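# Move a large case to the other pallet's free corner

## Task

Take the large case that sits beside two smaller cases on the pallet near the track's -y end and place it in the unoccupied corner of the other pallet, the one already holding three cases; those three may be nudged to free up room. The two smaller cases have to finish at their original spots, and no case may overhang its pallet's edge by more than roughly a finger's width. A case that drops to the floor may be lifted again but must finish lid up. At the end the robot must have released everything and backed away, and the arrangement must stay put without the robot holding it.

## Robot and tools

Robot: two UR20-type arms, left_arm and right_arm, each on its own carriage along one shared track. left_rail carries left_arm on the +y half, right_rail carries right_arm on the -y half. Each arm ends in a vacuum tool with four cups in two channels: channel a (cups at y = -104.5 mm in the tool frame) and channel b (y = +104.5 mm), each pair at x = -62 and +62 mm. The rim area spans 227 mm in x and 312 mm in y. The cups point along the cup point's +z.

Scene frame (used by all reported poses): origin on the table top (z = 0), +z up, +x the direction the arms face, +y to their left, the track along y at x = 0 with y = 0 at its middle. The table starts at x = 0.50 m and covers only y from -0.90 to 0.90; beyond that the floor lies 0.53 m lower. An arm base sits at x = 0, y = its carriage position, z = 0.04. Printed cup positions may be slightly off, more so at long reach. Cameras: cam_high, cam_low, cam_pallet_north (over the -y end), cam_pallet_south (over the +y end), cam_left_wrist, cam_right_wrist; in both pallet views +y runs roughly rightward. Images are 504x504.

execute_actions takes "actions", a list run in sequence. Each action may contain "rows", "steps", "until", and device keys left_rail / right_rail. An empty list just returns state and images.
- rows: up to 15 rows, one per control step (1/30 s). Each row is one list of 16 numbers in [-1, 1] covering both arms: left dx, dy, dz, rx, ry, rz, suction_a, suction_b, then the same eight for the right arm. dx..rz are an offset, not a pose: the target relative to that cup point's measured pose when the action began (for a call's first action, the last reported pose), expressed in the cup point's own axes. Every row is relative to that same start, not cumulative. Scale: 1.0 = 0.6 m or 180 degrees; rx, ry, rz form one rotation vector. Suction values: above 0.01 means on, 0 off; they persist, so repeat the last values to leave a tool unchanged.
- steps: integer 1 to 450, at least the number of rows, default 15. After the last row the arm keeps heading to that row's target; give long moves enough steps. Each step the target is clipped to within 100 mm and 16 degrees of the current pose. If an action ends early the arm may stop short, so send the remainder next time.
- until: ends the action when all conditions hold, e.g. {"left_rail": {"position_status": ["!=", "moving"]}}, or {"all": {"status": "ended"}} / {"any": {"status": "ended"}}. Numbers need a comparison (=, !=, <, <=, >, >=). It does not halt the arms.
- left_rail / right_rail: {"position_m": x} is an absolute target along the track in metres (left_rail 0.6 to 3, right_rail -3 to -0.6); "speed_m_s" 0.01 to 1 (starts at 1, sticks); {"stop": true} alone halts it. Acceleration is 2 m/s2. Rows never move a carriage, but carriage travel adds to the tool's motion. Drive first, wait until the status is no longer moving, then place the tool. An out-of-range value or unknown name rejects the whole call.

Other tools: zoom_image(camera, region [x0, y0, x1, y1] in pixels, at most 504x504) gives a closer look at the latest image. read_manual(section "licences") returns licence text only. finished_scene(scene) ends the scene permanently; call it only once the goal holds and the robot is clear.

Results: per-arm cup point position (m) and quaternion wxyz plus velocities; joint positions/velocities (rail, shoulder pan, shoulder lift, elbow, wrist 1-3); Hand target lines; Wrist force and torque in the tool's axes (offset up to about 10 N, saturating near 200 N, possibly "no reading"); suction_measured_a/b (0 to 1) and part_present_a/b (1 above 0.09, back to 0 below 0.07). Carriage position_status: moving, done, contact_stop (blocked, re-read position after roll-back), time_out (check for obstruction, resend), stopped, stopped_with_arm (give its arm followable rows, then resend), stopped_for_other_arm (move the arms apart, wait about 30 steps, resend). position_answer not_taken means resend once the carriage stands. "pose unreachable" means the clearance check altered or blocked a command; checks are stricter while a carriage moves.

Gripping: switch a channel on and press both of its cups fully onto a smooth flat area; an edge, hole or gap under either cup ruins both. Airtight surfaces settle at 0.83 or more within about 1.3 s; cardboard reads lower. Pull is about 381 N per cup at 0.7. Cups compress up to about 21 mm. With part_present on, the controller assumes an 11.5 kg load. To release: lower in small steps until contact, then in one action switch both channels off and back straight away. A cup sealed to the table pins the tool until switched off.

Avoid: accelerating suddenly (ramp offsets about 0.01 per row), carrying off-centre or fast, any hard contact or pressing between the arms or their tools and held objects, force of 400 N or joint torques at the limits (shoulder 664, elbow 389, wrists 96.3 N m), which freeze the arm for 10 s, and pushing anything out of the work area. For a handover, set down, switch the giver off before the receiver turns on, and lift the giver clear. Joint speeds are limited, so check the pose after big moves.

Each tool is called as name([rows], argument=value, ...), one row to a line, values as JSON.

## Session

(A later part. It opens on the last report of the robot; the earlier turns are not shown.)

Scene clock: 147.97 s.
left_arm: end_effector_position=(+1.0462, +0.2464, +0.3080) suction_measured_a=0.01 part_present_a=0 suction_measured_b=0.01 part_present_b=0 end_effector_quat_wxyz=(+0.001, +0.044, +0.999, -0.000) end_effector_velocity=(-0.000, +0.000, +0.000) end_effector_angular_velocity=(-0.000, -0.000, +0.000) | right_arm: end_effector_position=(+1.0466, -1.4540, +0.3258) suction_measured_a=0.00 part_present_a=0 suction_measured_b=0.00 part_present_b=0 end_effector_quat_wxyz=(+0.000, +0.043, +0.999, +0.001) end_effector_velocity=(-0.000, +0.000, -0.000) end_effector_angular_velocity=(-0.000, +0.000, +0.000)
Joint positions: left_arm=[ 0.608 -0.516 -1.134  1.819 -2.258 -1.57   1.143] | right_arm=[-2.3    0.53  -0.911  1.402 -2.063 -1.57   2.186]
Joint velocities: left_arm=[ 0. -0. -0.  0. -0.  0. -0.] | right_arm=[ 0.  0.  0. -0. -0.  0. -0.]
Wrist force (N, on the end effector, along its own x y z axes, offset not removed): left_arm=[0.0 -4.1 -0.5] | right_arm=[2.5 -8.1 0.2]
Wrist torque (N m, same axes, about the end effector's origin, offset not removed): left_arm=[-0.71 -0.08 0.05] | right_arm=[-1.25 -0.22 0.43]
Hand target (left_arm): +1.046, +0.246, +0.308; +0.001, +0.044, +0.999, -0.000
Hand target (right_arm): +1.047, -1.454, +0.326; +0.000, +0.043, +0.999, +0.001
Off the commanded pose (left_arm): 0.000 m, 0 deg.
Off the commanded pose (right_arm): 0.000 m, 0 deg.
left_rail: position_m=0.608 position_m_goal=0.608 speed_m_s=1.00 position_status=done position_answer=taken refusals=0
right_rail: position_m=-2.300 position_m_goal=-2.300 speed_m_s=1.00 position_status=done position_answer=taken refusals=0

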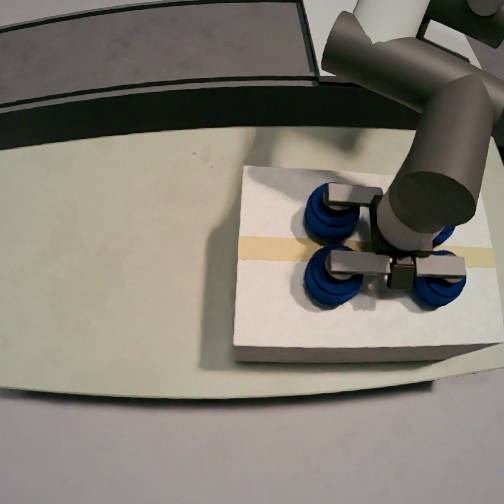

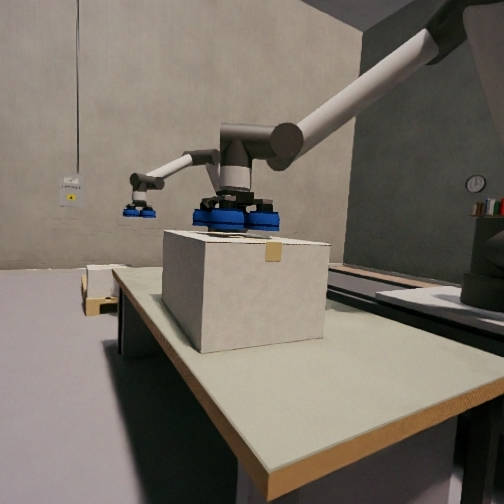

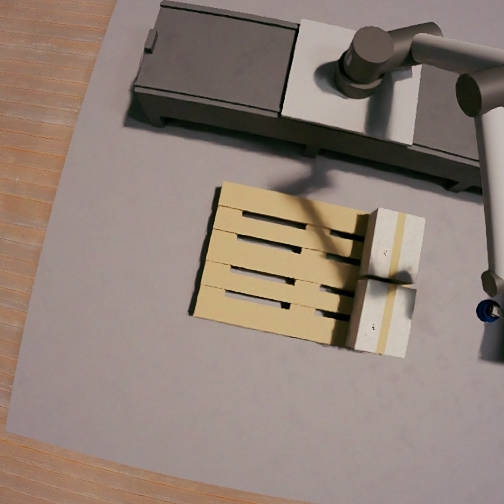

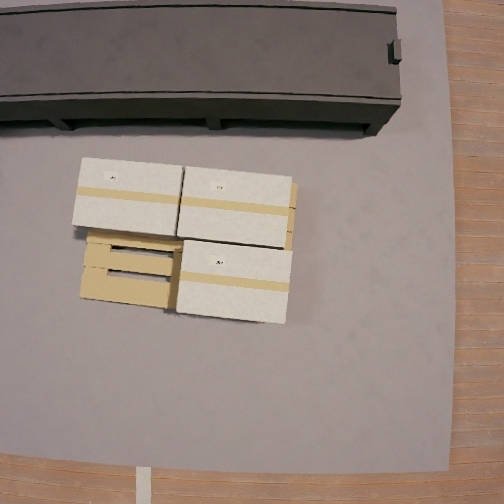

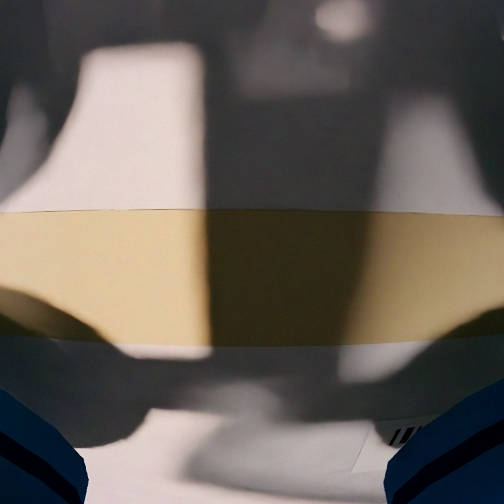

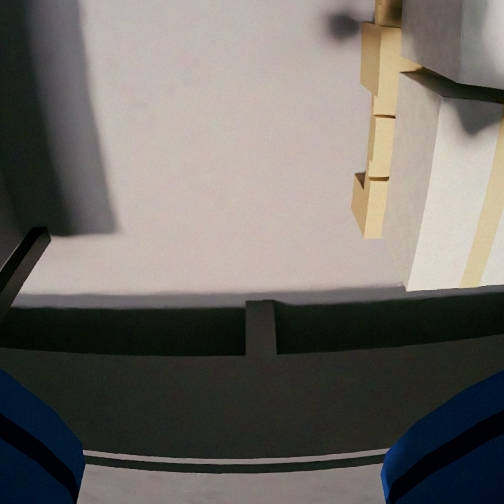

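Pick: lower to z≈0.274.

execute_actions([
  {"rows":[[0,0,0.008,0,0,0,1,1,0,0,0,0,0,0,0,0],[0,0,0.02,0,0,0,1,1,0,0,0,0,0,0,0,0],[0,0,0.032,0,0,0,1,1,0,0,0,0,0,0,0,0],[0,0,0.043,0,0,0,1,1,0,0,0,0,0,0,0,0],[0,0,0.051,0,0,0,1,1,0,0,0,0,0,0,0,0],[0,0,0.056,0,0,0,1,1,0,0,0,0,0,0,0,0]],"steps":6},
])

Scene clock: 151.67 s.
left_arm: end_effector_position=(+1.0460, +0.2464, +0.2921) suction_measured_a=0.01 part_present_a=0 suction_measured_b=0.01 part_present_b=0 end_effector_quat_wxyz=(+0.001, +0.044, +0.999, +0.000) end_effector_velocity=(-0.002, +0.001, -0.140) end_effector_angular_velocity=(+0.002, +0.003, +0.000) | right_arm: end_effector_position=(+1.0466, -1.4540, +0.3258) suction_measured_a=0.00 part_present_a=0 suction_measured_b=0.00 part_present_b=0 end_effector_quat_wxyz=(+0.000, +0.043, +0.999, +0.001) end_effector_velocity=(-0.000, +0.000, -0.000) end_effector_angular_velocity=(+0.000, +0.000, +0.000)
Joint positions: left_arm=[ 0.608 -0.516 -1.122  1.828 -2.278 -1.57   1.143] | right_arm=[-2.3    0.53  -0.911  1.402 -2.063 -1.57   2.186]
Joint velocities: left_arm=[ 0.    -0.     0.108  0.072 -0.175  0.    -0.   ] | right_arm=[ 0.  0.  0.  0.  0.  0. -0.]
Wrist force (N, on the end effector, along its own x y z axes, offset not removed): left_arm=[-2.5 -5.0 -1.0] | right_arm=[1.0 -6.7 -2.1]
Wrist torque (N m, same axes, about the end effector's origin, offset not removed): left_arm=[-0.79 0.36 0.02] | right_arm=[-1.05 -0.08 0.33]
Hand target (left_arm): +1.046, +0.246, +0.275; +0.001, +0.044, +0.999, +0.000
Hand target (right_arm): +1.047, -1.454, +0.326; +0.000, +0.043, +0.999, +0.001
Off the commanded pose (left_arm): 0.018 m, 0 deg.
Off the commanded pose (right_arm): 0.000 m, 0 deg.
left_rail: position_m=0.608 position_m_goal=0.608 speed_m_s=1.00 position_status=done position_answer=taken refusals=0
right_rail: position_m=-2.300 position_m_goal=-2.300 speed_m_s=1.00 position_status=done position_answer=taken refusals=0

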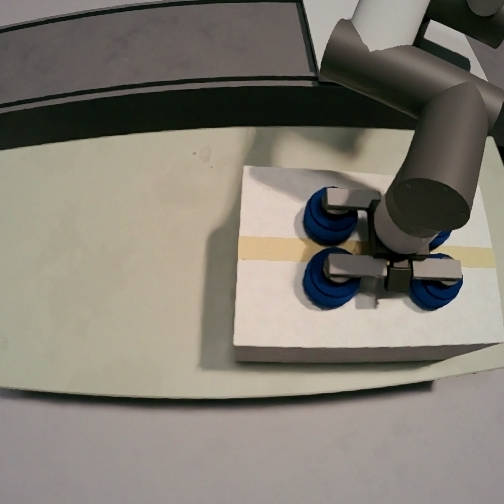

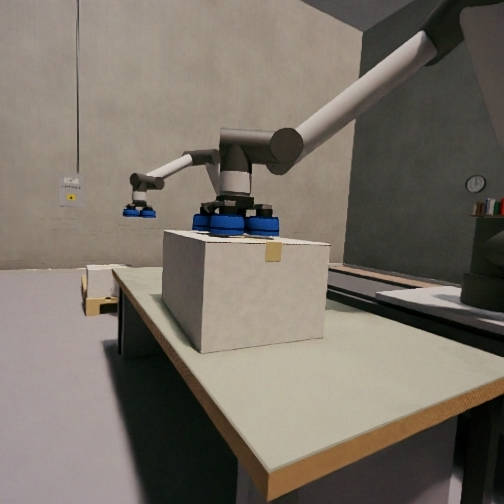

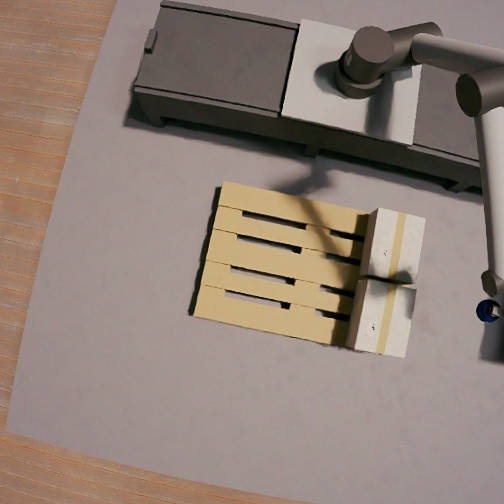

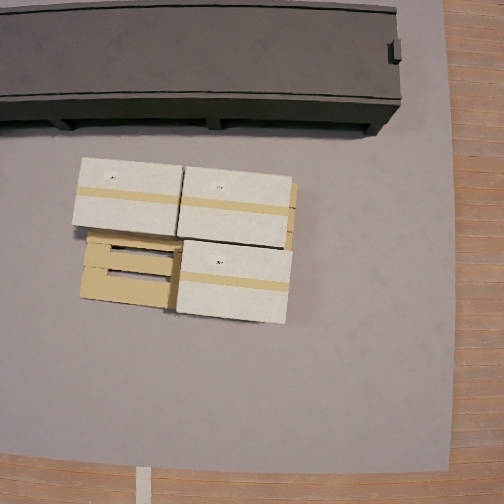

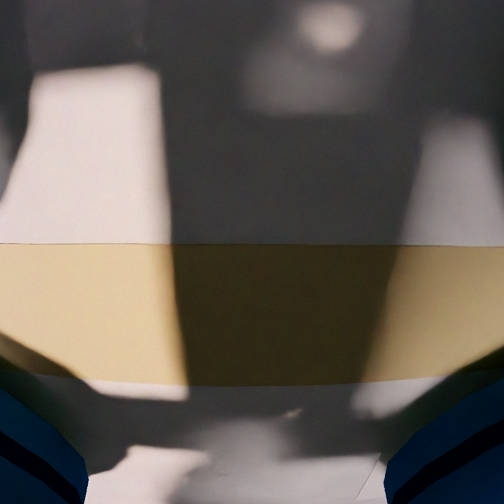

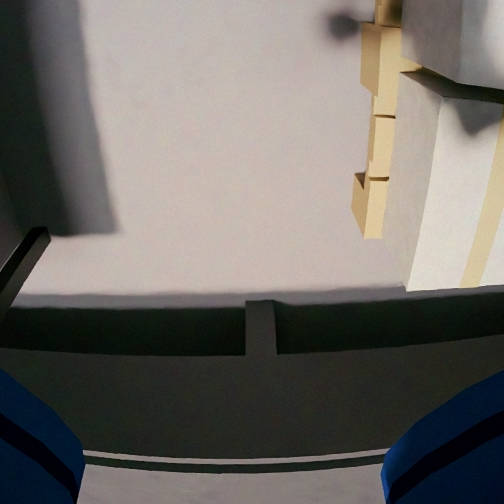

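execute_actions(actions=[])

Scene clock: 155.87 s.
left_arm: end_effector_position=(+1.0458, +0.2465, +0.2747) suction_measured_a=1.00 part_present_a=1 suction_measured_b=1.00 part_present_b=1 end_effector_quat_wxyz=(+0.001, +0.044, +0.999, +0.000) end_effector_velocity=(-0.000, +0.000, +0.000) end_effector_angular_velocity=(+0.000, -0.000, +0.000) | right_arm: end_effector_position=(+1.0466, -1.4540, +0.3258) suction_measured_a=0.00 part_present_a=0 suction_measured_b=0.00 part_present_b=0 end_effector_quat_wxyz=(+0.000, +0.043, +0.999, +0.001) end_effector_velocity=(-0.000, -0.000, +0.000) end_effector_angular_velocity=(+0.000, -0.000, -0.000)
Joint positions: left_arm=[ 0.608 -0.516 -1.108  1.836 -2.3   -1.57   1.142] | right_arm=[-2.3    0.53  -0.911  1.402 -2.063 -1.57   2.186]
Joint velocities: left_arm=[ 0.  0. -0.  0.  0.  0. -0.] | right_arm=[ 0. -0. -0.  0. -0.  0. -0.]
Wrist force (N, on the end effector, along its own x y z axes, offset not removed): left_arm=[-2.8 -4.7 30.6] | right_arm=[4.1 -7.1 -2.7]
Wrist torque (N m, same axes, about the end effector's origin, offset not removed): left_arm=[5.14 -0.29 0.06] | right_arm=[-1.11 -0.37 0.32]
Hand target (left_arm): +1.046, +0.246, +0.275; +0.001, +0.044, +0.999, +0.000
Hand target (right_arm): +1.047, -1.454, +0.326; +0.000, +0.043, +0.999, +0.001
Off the commanded pose (left_arm): 0.001 m, 0 deg.
Off the commanded pose (right_arm): 0.000 m, 0 deg.
left_rail: position_m=0.608 position_m_goal=0.608 speed_m_s=1.00 position_status=done position_answer=taken refusals=0
right_rail: position_m=-2.300 position_m_goal=-2.300 speed_m_s=1.00 position_status=done position_answer=taken refusals=0

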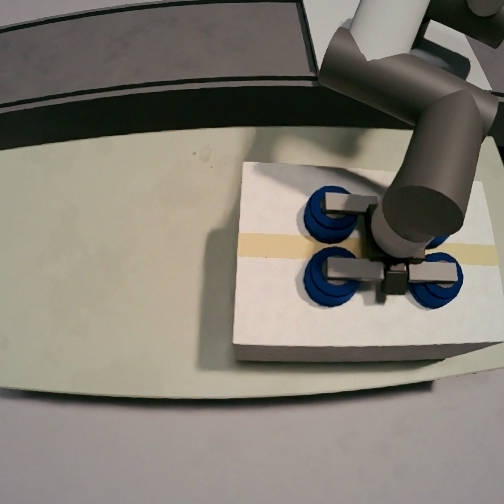

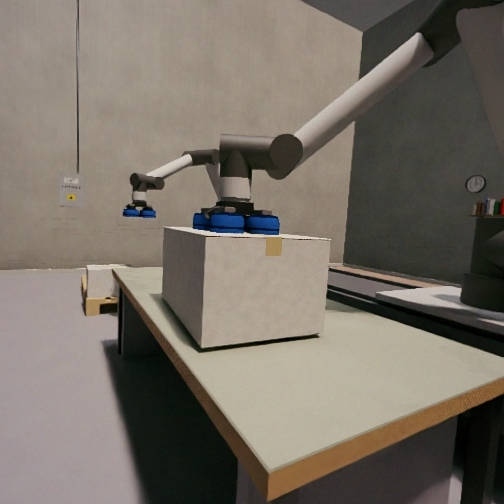

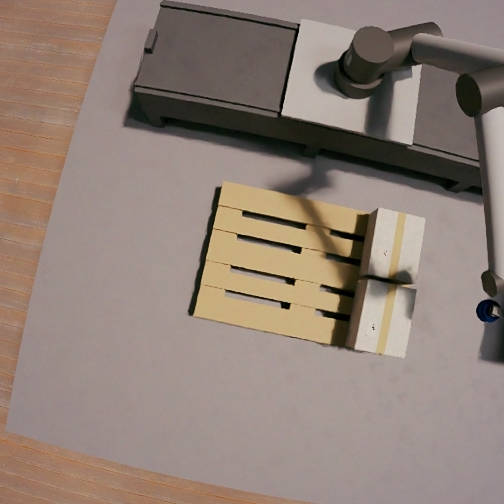

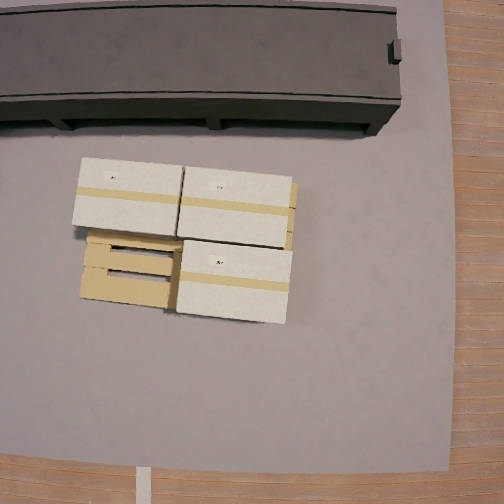

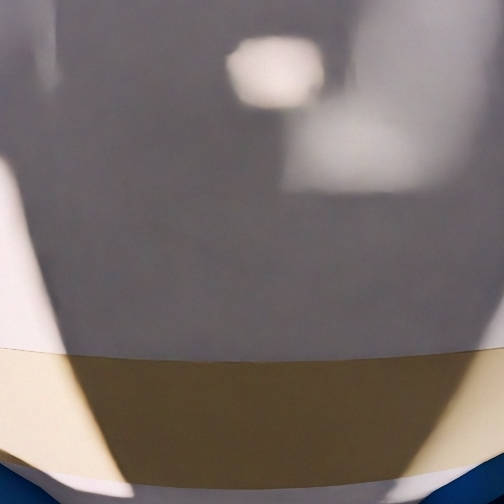

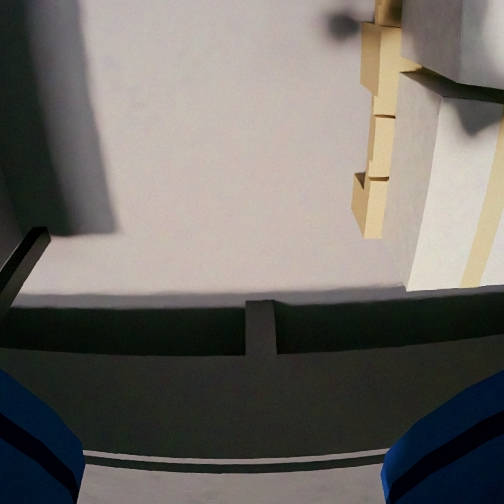

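execute_actions([
  {"rows":[[-0.004,0,-0.005,0,0,0,1,1,0,0,0,0,0,0,0,0],[-0.012,0,-0.012,0,0,0,1,1,0,0,0,0,0,0,0,0],[-0.026,0,-0.019,0,0,0,1,1,0,0,0,0,0,0,0,0],[-0.046,0,-0.025,0,0,0,1,1,0,0,0,0,0,0,0,0],[-0.072,0,-0.025,0,0,0,1,1,0,0,0,0,0,0,0,0],[-0.102,0,-0.025,0,0,0,1,1,0,0,0,0,0,0,0,0],[-0.134,0,-0.025,0,0,0,1,1,0,0,0,0,0,0,0,0],[-0.166,0,-0.025,0,0,0,1,1,0,0,0,0,0,0,0,0],[-0.198,0,-0.025,0,0,0,1,1,0,0,0,0,0,0,0,0],[-0.23,0,-0.025,0,0,0,1,1,0,0,0,0,0,0,0,0],[-0.26,0,-0.025,0,0,0,1,1,0,0,0,0,0,0,0,0],[-0.287,0,-0.025,0,0,0,1,1,0,0,0,0,0,0,0,0],[-0.308,0,-0.025,0,0,0,1,1,0,0,0,0,0,0,0,0],[-0.325,0,-0.025,0,0,0,1,1,0,0,0,0,0,0,0,0]],"steps":14,"left_rail":{"position_m":2.39}},
])

Scene clock: 163.83 s.
left_arm: end_effector_position=(+1.1724, +0.4307, +0.2884) suction_measured_a=1.00 part_present_a=1 suction_measured_b=1.00 part_present_b=1 end_effector_quat_wxyz=(+0.002, +0.044, +0.999, +0.000) end_effector_velocity=(+0.461, +0.832, +0.010) end_effector_angular_velocity=(-0.008, -0.020, +0.002) | right_arm: end_effector_position=(+1.0466, -1.4540, +0.3258) suction_measured_a=0.00 part_present_a=0 suction_measured_b=0.00 part_present_b=0 end_effector_quat_wxyz=(+0.000, +0.043, +0.999, +0.001) end_effector_velocity=(+0.000, -0.000, +0.000) end_effector_angular_velocity=(+0.000, -0.000, -0.000)
Joint positions: left_arm=[ 0.8   -0.47  -1.005  1.632 -2.201 -1.569  1.188] | right_arm=[-2.3    0.53  -0.911  1.402 -2.063 -1.57   2.186]
Joint velocities: left_arm=[ 0.872  0.142  0.421 -0.761  0.318  0.002  0.14 ] | right_arm=[ 0. -0. -0.  0. -0.  0.  0.]
Wrist force (N, on the end effector, along its own x y z axes, offset not removed): left_arm=[-12.9 -35.3 32.2] | right_arm=[2.0 -4.8 -5.0]
Wrist torque (N m, same axes, about the end effector's origin, offset not removed): left_arm=[7.65 -1.48 0.27] | right_arm=[-0.80 -0.11 0.37]
Hand target (left_arm): +1.231, +0.467, +0.291; +0.003, +0.044, +0.999, -0.001
Hand target (right_arm): +1.047, -1.454, +0.326; +0.000, +0.043, +0.999, +0.001
Off the commanded pose (left_arm): 0.068 m, 0 deg.
Off the commanded pose (right_arm): 0.000 m, 0 deg.
left_rail: position_m=0.800 position_m_goal=2.390 speed_m_s=1.00 position_status=moving position_answer=taken refusals=0
right_rail: position_m=-2.300 position_m_goal=-2.300 speed_m_s=1.00 position_status=done position_answer=taken refusals=0

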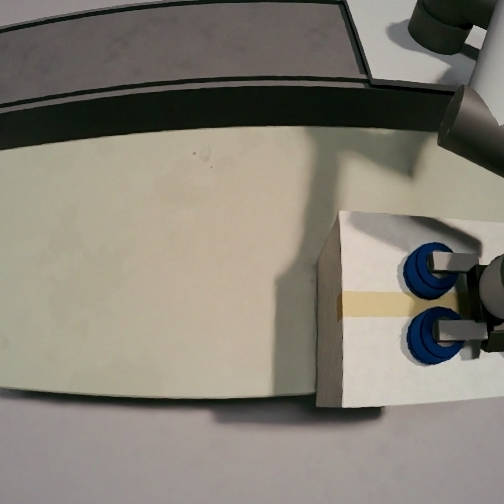

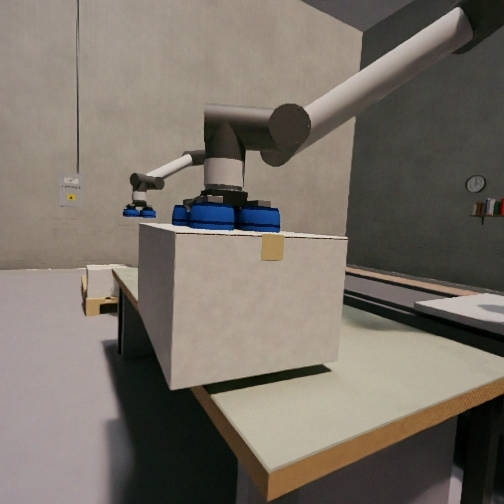

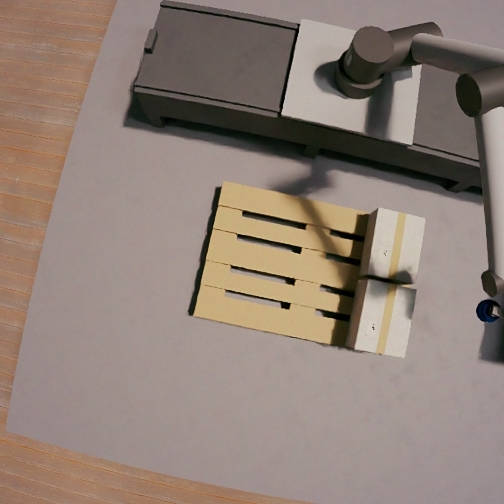

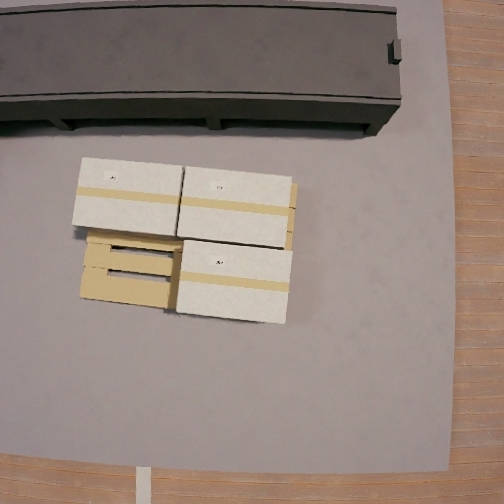

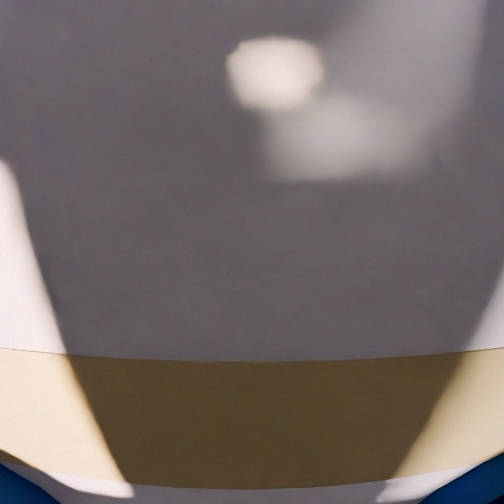

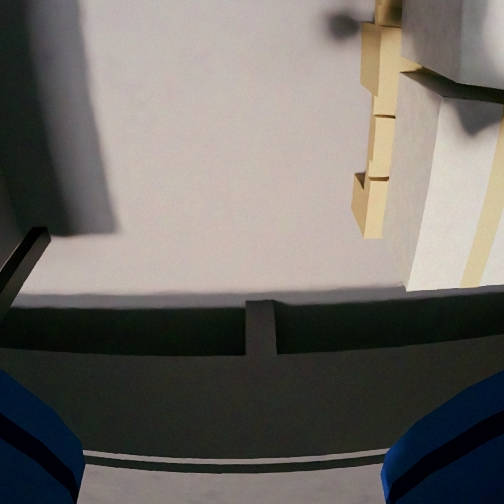

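execute_actions(actions=[])

Scene clock: 166.10 s.
left_arm: end_effector_position=(+1.2310, +2.0152, +0.2907) suction_measured_a=1.00 part_present_a=1 suction_measured_b=1.00 part_present_b=1 end_effector_quat_wxyz=(+0.003, +0.044, +0.999, -0.001) end_effector_velocity=(+0.000, +0.001, +0.000) end_effector_angular_velocity=(+0.000, -0.000, +0.000) | right_arm: end_effector_position=(+1.0466, -1.4540, +0.3258) suction_measured_a=0.00 part_present_a=0 suction_measured_b=0.00 part_present_b=0 end_effector_quat_wxyz=(+0.000, +0.043, +0.999, +0.001) end_effector_velocity=(-0.000, +0.000, +0.000) end_effector_angular_velocity=(+0.000, -0.000, -0.000)
Joint positions: left_arm=[ 2.39  -0.453 -0.951  1.532 -2.159 -1.569  1.205] | right_arm=[-2.3    0.53  -0.911  1.402 -2.063 -1.57   2.186]
Joint velocities: left_arm=[ 0.  0. -0.  0.  0.  0.  0.] | right_arm=[ 0.  0. -0.  0.  0. -0.  0.]
Wrist force (N, on the end effector, along its own x y z axes, offset not removed): left_arm=[2.0 -5.5 32.0] | right_arm=[3.7 -6.3 -6.7]
Wrist torque (N m, same axes, about the end effector's origin, offset not removed): left_arm=[5.22 -0.77 0.00] | right_arm=[-1.03 -0.24 0.33]
Hand target (left_arm): +1.231, +2.015, +0.291; +0.003, +0.044, +0.999, -0.001
Hand target (right_arm): +1.047, -1.454, +0.326; +0.000, +0.043, +0.999, +0.001
Off the commanded pose (left_arm): 0.010 m, 0 deg.
Off the commanded pose (right_arm): 0.000 m, 0 deg.
left_rail: position_m=2.390 position_m_goal=2.390 speed_m_s=1.00 position_status=done position_answer=taken refusals=0
right_rail: position_m=-2.300 position_m_goal=-2.300 speed_m_s=1.00 position_status=done position_answer=taken refusals=0

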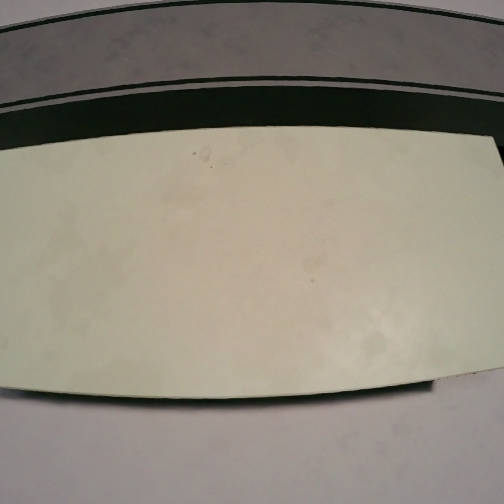

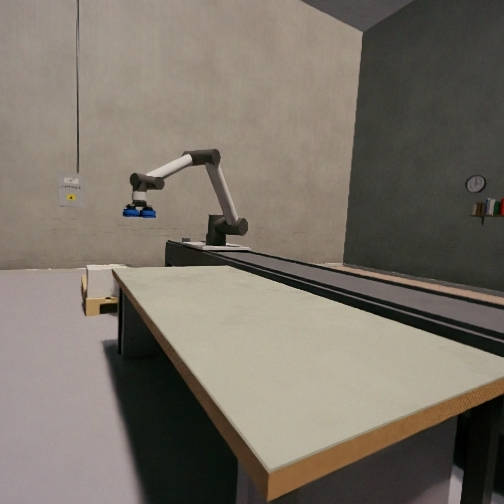

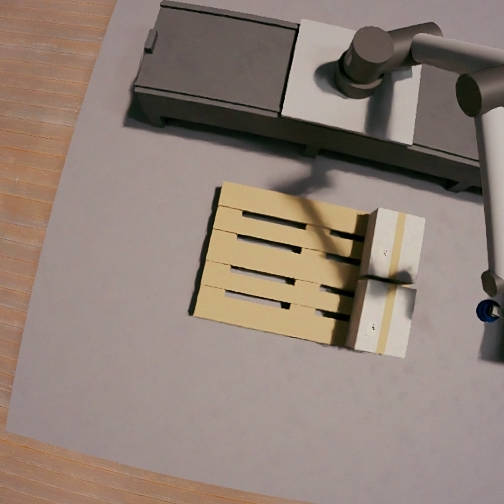

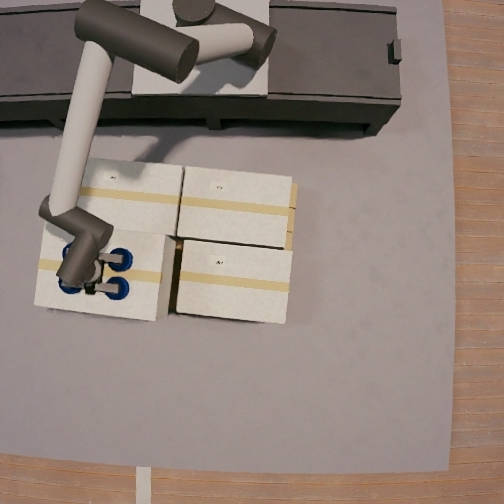

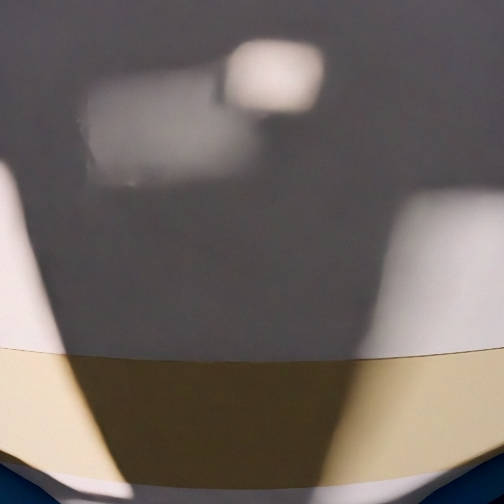

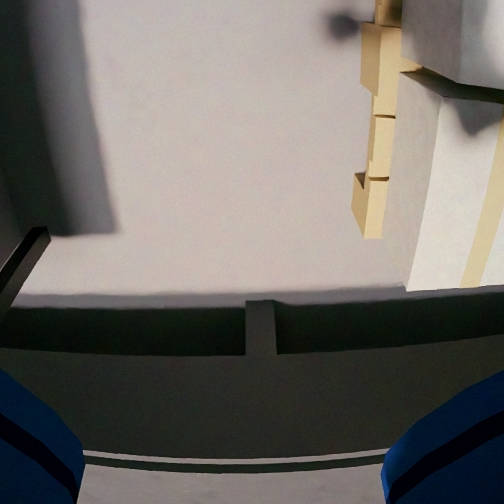

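execute_actions([
  {"rows":[[-0.002,0,0.005,0,0.0005,0,1,1,0,0,0,0,0,0,0,0],[-0.005,0,0.015,0,0.001,0,1,1,0,0,0,0,0,0,0,0],[-0.008,0,0.03,-0.0005,0.0013,0,1,1,0,0,0,0,0,0,0,0],[-0.011,0,0.05,-0.0008,0.0013,0,1,1,0,0,0,0,0,0,0,0],[-0.013,0,0.075,-0.0008,0.0013,0,1,1,0,0,0,0,0,0,0,0],[-0.013,0,0.105,-0.0008,0.0013,0,1,1,0,0,0,0,0,0,0,0],[-0.013,0,0.14,-0.0008,0.0013,0,1,1,0,0,0,0,0,0,0,0],[-0.013,0,0.18,-0.0008,0.0013,0,1,1,0,0,0,0,0,0,0,0],[-0.013,0,0.66,-0.0008,0.0013,0,1,1,0,0,0,0,0,0,0,0]],"steps":26},
])

Scene clock: 173.10 s.
left_arm: end_effector_position=(+1.2329, +2.0164, -0.0765) suction_measured_a=1.00 part_present_a=1 suction_measured_b=1.00 part_present_b=1 end_effector_quat_wxyz=(-0.000, +0.044, +0.999, +0.001) end_effector_velocity=(+0.035, -0.014, -0.297) end_effector_angular_velocity=(-0.000, -0.001, +0.002) | right_arm: end_effector_position=(+1.0466, -1.4540, +0.3258) suction_measured_a=0.00 part_present_a=0 suction_measured_b=0.00 part_present_b=0 end_effector_quat_wxyz=(+0.000, +0.043, +0.999, +0.001) end_effector_velocity=(+0.000, -0.000, +0.000) end_effector_angular_velocity=(+0.000, -0.000, -0.000)
Joint positions: left_arm=[ 2.39  -0.451 -0.654  1.595 -2.51  -1.568  1.207] | right_arm=[-2.3    0.53  -0.911  1.402 -2.063 -1.57   2.186]
Joint velocities: left_arm=[ 0.     0.002  0.304 -0.097 -0.208  0.    -0.   ] | right_arm=[ 0. -0. -0.  0. -0. -0.  0.]
Wrist force (N, on the end effector, along its own x y z axes, offset not removed): left_arm=[17.0 -1.2 96.0] | right_arm=[2.8 -6.8 -2.6]
Wrist torque (N m, same axes, about the end effector's origin, offset not removed): left_arm=[6.66 1.96 -0.68] | right_arm=[-1.06 -0.27 0.38]
Hand target (left_arm): +1.239, +2.014, -0.104; +0.001, +0.044, +0.999, +0.001
Hand target (right_arm): +1.047, -1.454, +0.326; +0.000, +0.043, +0.999, +0.001
Off the commanded pose (left_arm): 0.030 m, 0 deg.
Off the commanded pose (right_arm): 0.000 m, 0 deg.
left_rail: position_m=2.390 position_m_goal=2.390 speed_m_s=1.00 position_status=done position_answer=taken refusals=0
right_rail: position_m=-2.300 position_m_goal=-2.300 speed_m_s=1.00 position_status=done position_answer=taken refusals=0

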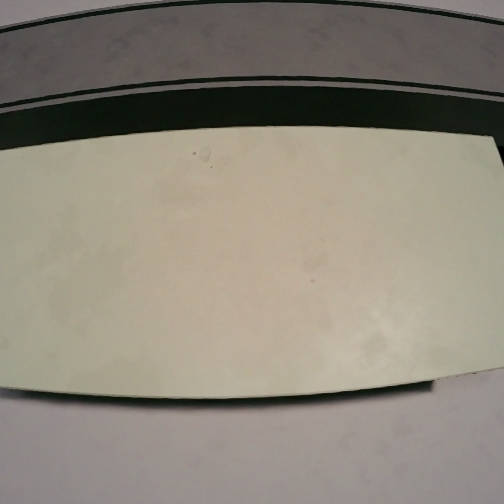

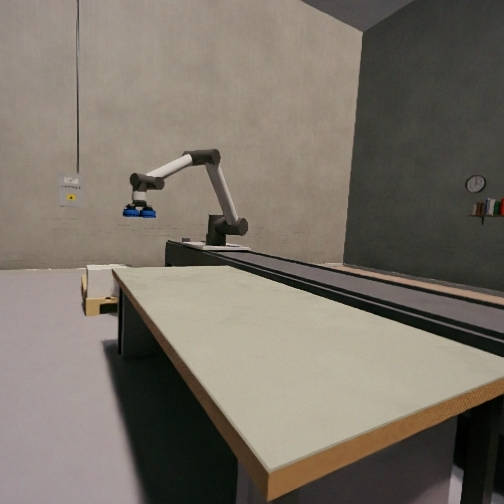

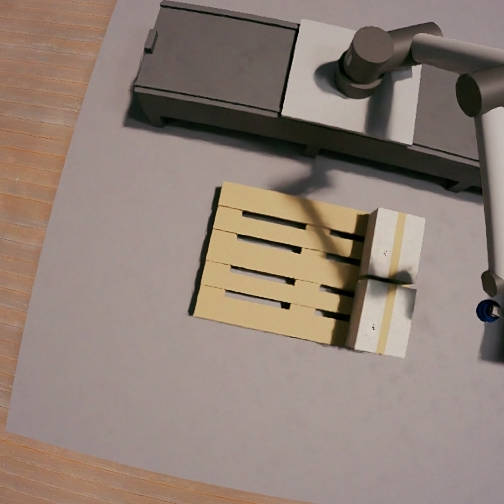

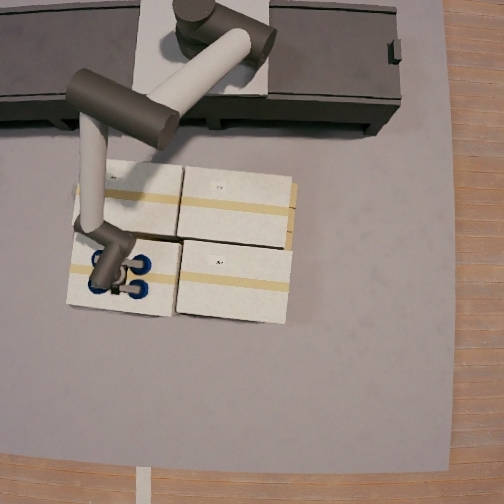

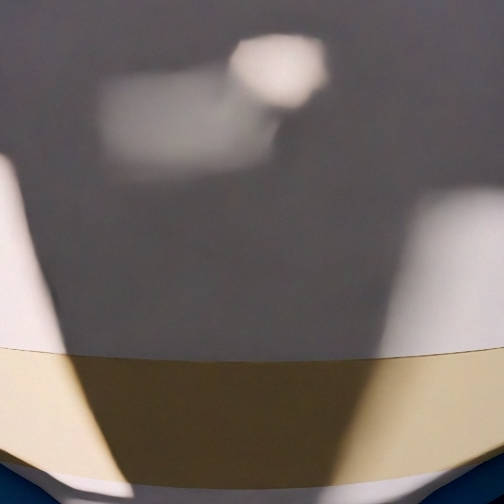

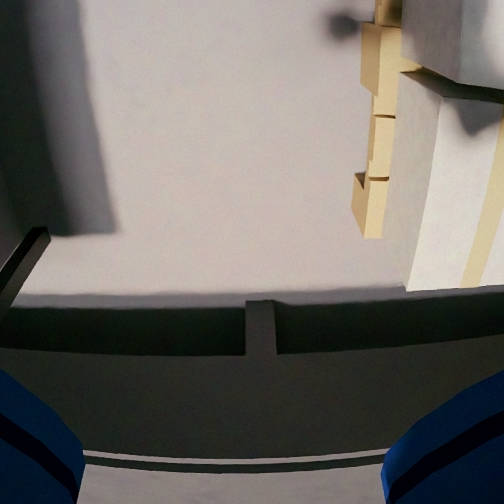

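execute_actions(actions=[])

zoom_image(camera="cam_pallet_south", region=[50, 200, 220, 335])

Scene clock: 175.37 s.
left_arm: end_effector_position=(+1.2392, +2.0141, -0.1044) suction_measured_a=1.00 part_present_a=1 suction_measured_b=1.00 part_present_b=1 end_effector_quat_wxyz=(+0.001, +0.044, +0.999, +0.001) end_effector_velocity=(-0.000, +0.000, -0.000) end_effector_angular_velocity=(+0.000, +0.000, -0.000) | right_arm: end_effector_position=(+1.0466, -1.4540, +0.3258) suction_measured_a=0.00 part_present_a=0 suction_measured_b=0.00 part_present_b=0 end_effector_quat_wxyz=(+0.000, +0.043, +0.999, +0.001) end_effector_velocity=(+0.000, +0.000, -0.000) end_effector_angular_velocity=(-0.000, +0.000, +0.000)
Joint positions: left_arm=[ 2.39  -0.451 -0.623  1.581 -2.53  -1.568  1.207] | right_arm=[-2.3    0.53  -0.911  1.402 -2.063 -1.57   2.186]
Joint velocities: left_arm=[ 0.  0.  0. -0.  0. -0.  0.] | right_arm=[ 0. -0.  0. -0.  0. -0. -0.]
Wrist force (N, on the end effector, along its own x y z axes, offset not removed): left_arm=[-0.7 -5.7 29.6] | right_arm=[2.3 -5.4 -4.3]
Wrist torque (N m, same axes, about the end effector's origin, offset not removed): left_arm=[4.95 -0.50 -0.04] | right_arm=[-0.87 -0.12 0.37]
Hand target (left_arm): +1.239, +2.014, -0.104; +0.001, +0.044, +0.999, +0.001
Hand target (right_arm): +1.047, -1.454, +0.326; +0.000, +0.043, +0.999, +0.001
Off the commanded pose (left_arm): 0.002 m, 0 deg.
Off the commanded pose (right_arm): 0.000 m, 0 deg.
left_rail: position_m=2.390 position_m_goal=2.390 speed_m_s=1.00 position_status=done position_answer=taken refusals=0
right_rail: position_m=-2.300 position_m_goal=-2.300 speed_m_s=1.00 position_status=done position_answer=taken refusals=0

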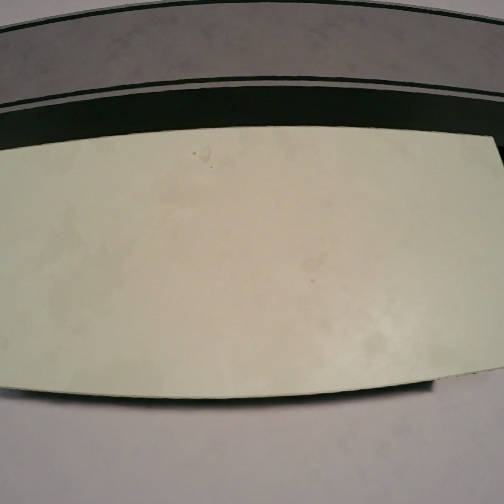

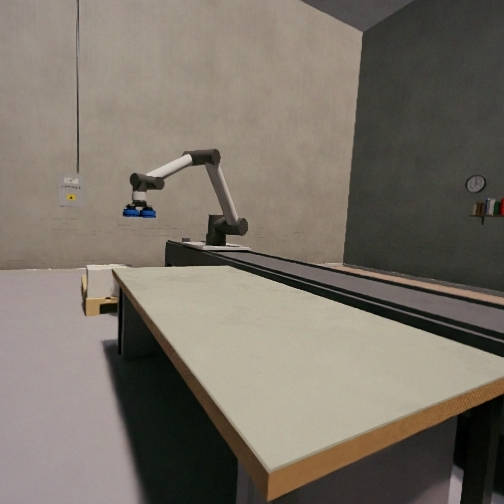

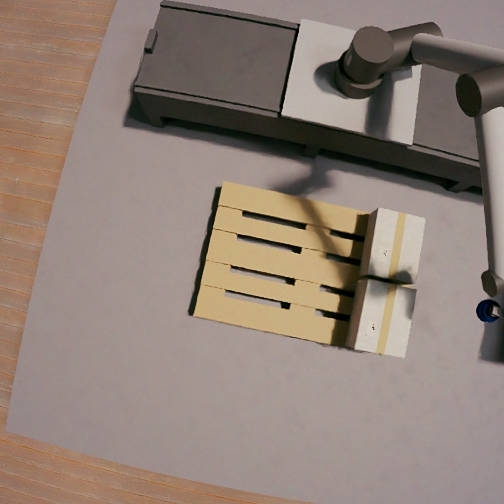

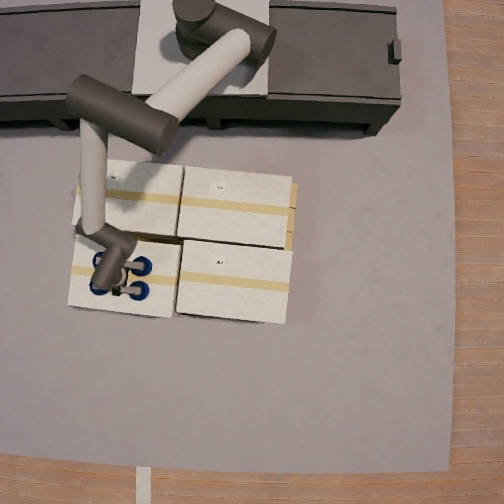

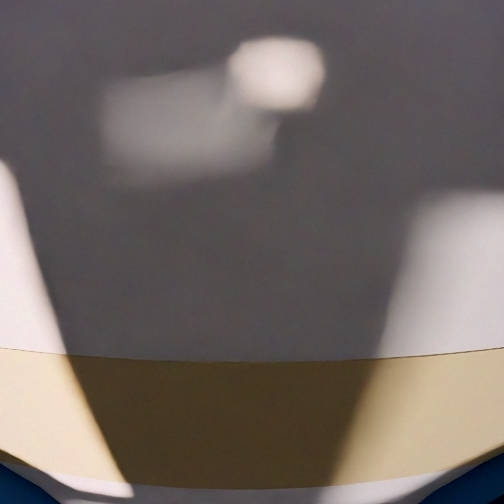

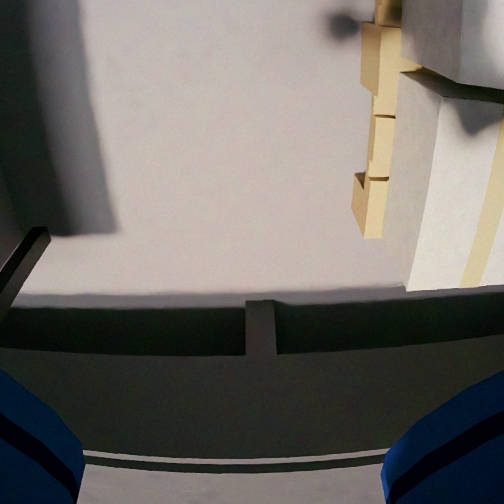

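Region (50, 200, 220, 335) of cam_pallet_south's 504x504 image, scaled by 2.965, with more detail than that image has; it fills the top 400 rows of this view, and the rest is white.

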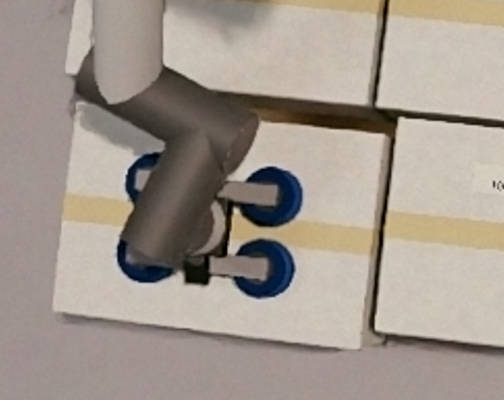

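execute_actions([
  {"rows":[[0.005,0,0.002,0,0,0,1,1,0,0,0,0,0,0,0,0],[0.014,0,0.006,0,0,0,1,1,0,0,0,0,0,0,0,0],[0.026,0,0.011,0,0,0,1,1,0,0,0,0,0,0,0,0],[0.038,0,0.017,0,0,0,1,1,0,0,0,0,0,0,0,0],[0.049,0,0.022,0,0,0,1,1,0,0,0,0,0,0,0,0],[0.056,0,0.027,0,0,0,1,1,0,0,0,0,0,0,0,0],[0.06,0,0.03,0,0,0,1,1,0,0,0,0,0,0,0,0]],"steps":7},
])

Scene clock: 187.33 s.
left_arm: end_effector_position=(+1.2208, +2.0157, -0.1131) suction_measured_a=1.00 part_present_a=1 suction_measured_b=1.00 part_present_b=1 end_effector_quat_wxyz=(+0.001, +0.044, +0.999, +0.001) end_effector_velocity=(-0.148, +0.015, -0.079) end_effector_angular_velocity=(+0.006, +0.017, -0.000) | right_arm: end_effector_position=(+1.0466, -1.4540, +0.3258) suction_measured_a=0.00 part_present_a=0 suction_measured_b=0.00 part_present_b=0 end_effector_quat_wxyz=(+0.000, +0.043, +0.999, +0.001) end_effector_velocity=(-0.000, +0.000, +0.000) end_effector_angular_velocity=(+0.000, -0.000, -0.000)
Joint positions: left_arm=[ 2.39  -0.456 -0.627  1.612 -2.557 -1.568  1.202] | right_arm=[-2.3    0.53  -0.911  1.402 -2.063 -1.57   2.186]
Joint velocities: left_arm=[ 0.    -0.04  -0.017  0.237 -0.202 -0.002 -0.04 ] | right_arm=[ 0.  0. -0.  0. -0.  0.  0.]
Wrist force (N, on the end effector, along its own x y z axes, offset not removed): left_arm=[1.7 -4.1 26.1] | right_arm=[3.1 -5.6 -3.1]
Wrist torque (N m, same axes, about the end effector's origin, offset not removed): left_arm=[4.86 -0.20 -0.17] | right_arm=[-0.87 -0.28 0.32]
Hand target (left_arm): +1.204, +2.017, -0.122; +0.001, +0.044, +0.999, +0.001
Hand target (right_arm): +1.047, -1.454, +0.326; +0.000, +0.043, +0.999, +0.001
Off the commanded pose (left_arm): 0.020 m, 0 deg.
Off the commanded pose (right_arm): 0.000 m, 0 deg.
left_rail: position_m=2.390 position_m_goal=2.390 speed_m_s=1.00 position_status=done position_answer=taken refusals=0
right_rail: position_m=-2.300 position_m_goal=-2.300 speed_m_s=1.00 position_status=done position_answer=taken refusals=0

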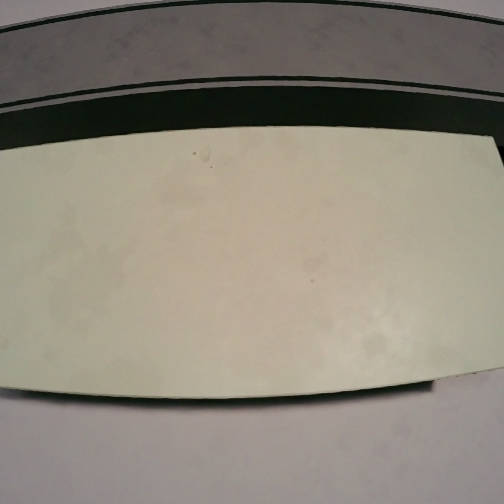

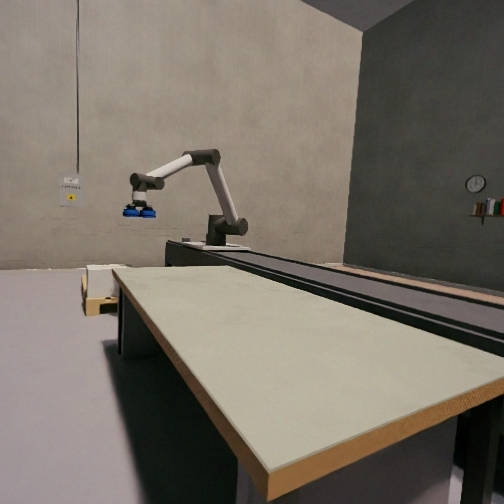

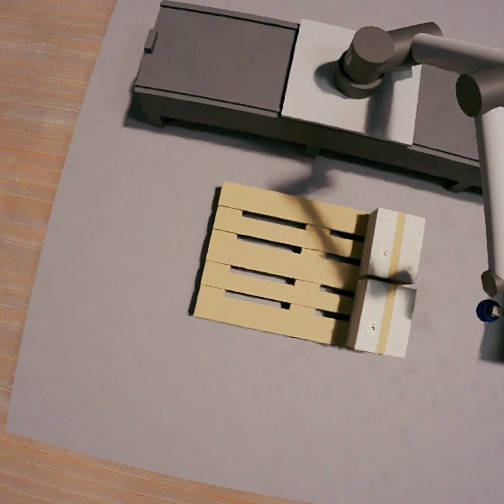

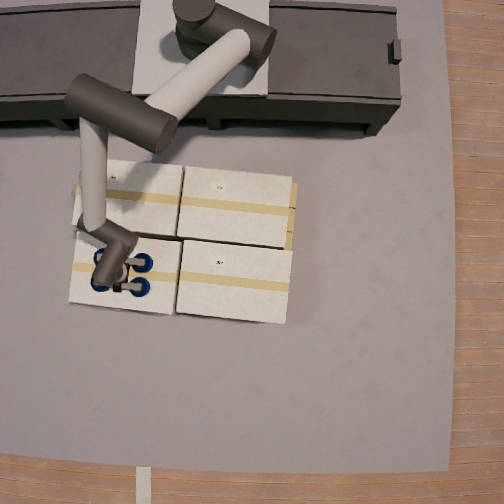

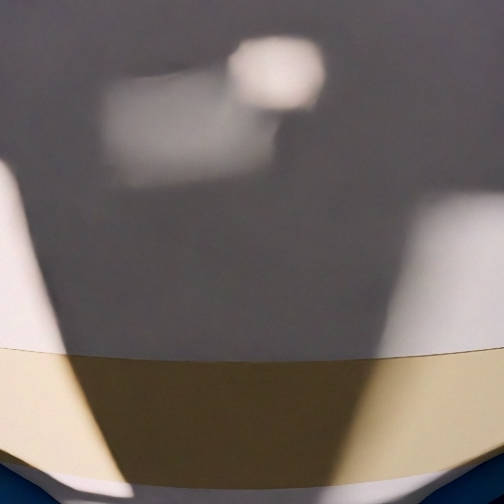

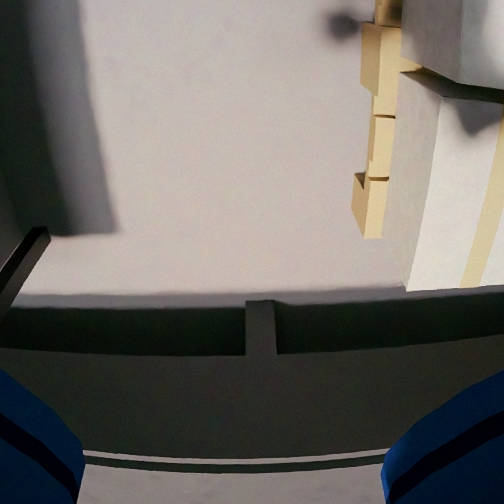

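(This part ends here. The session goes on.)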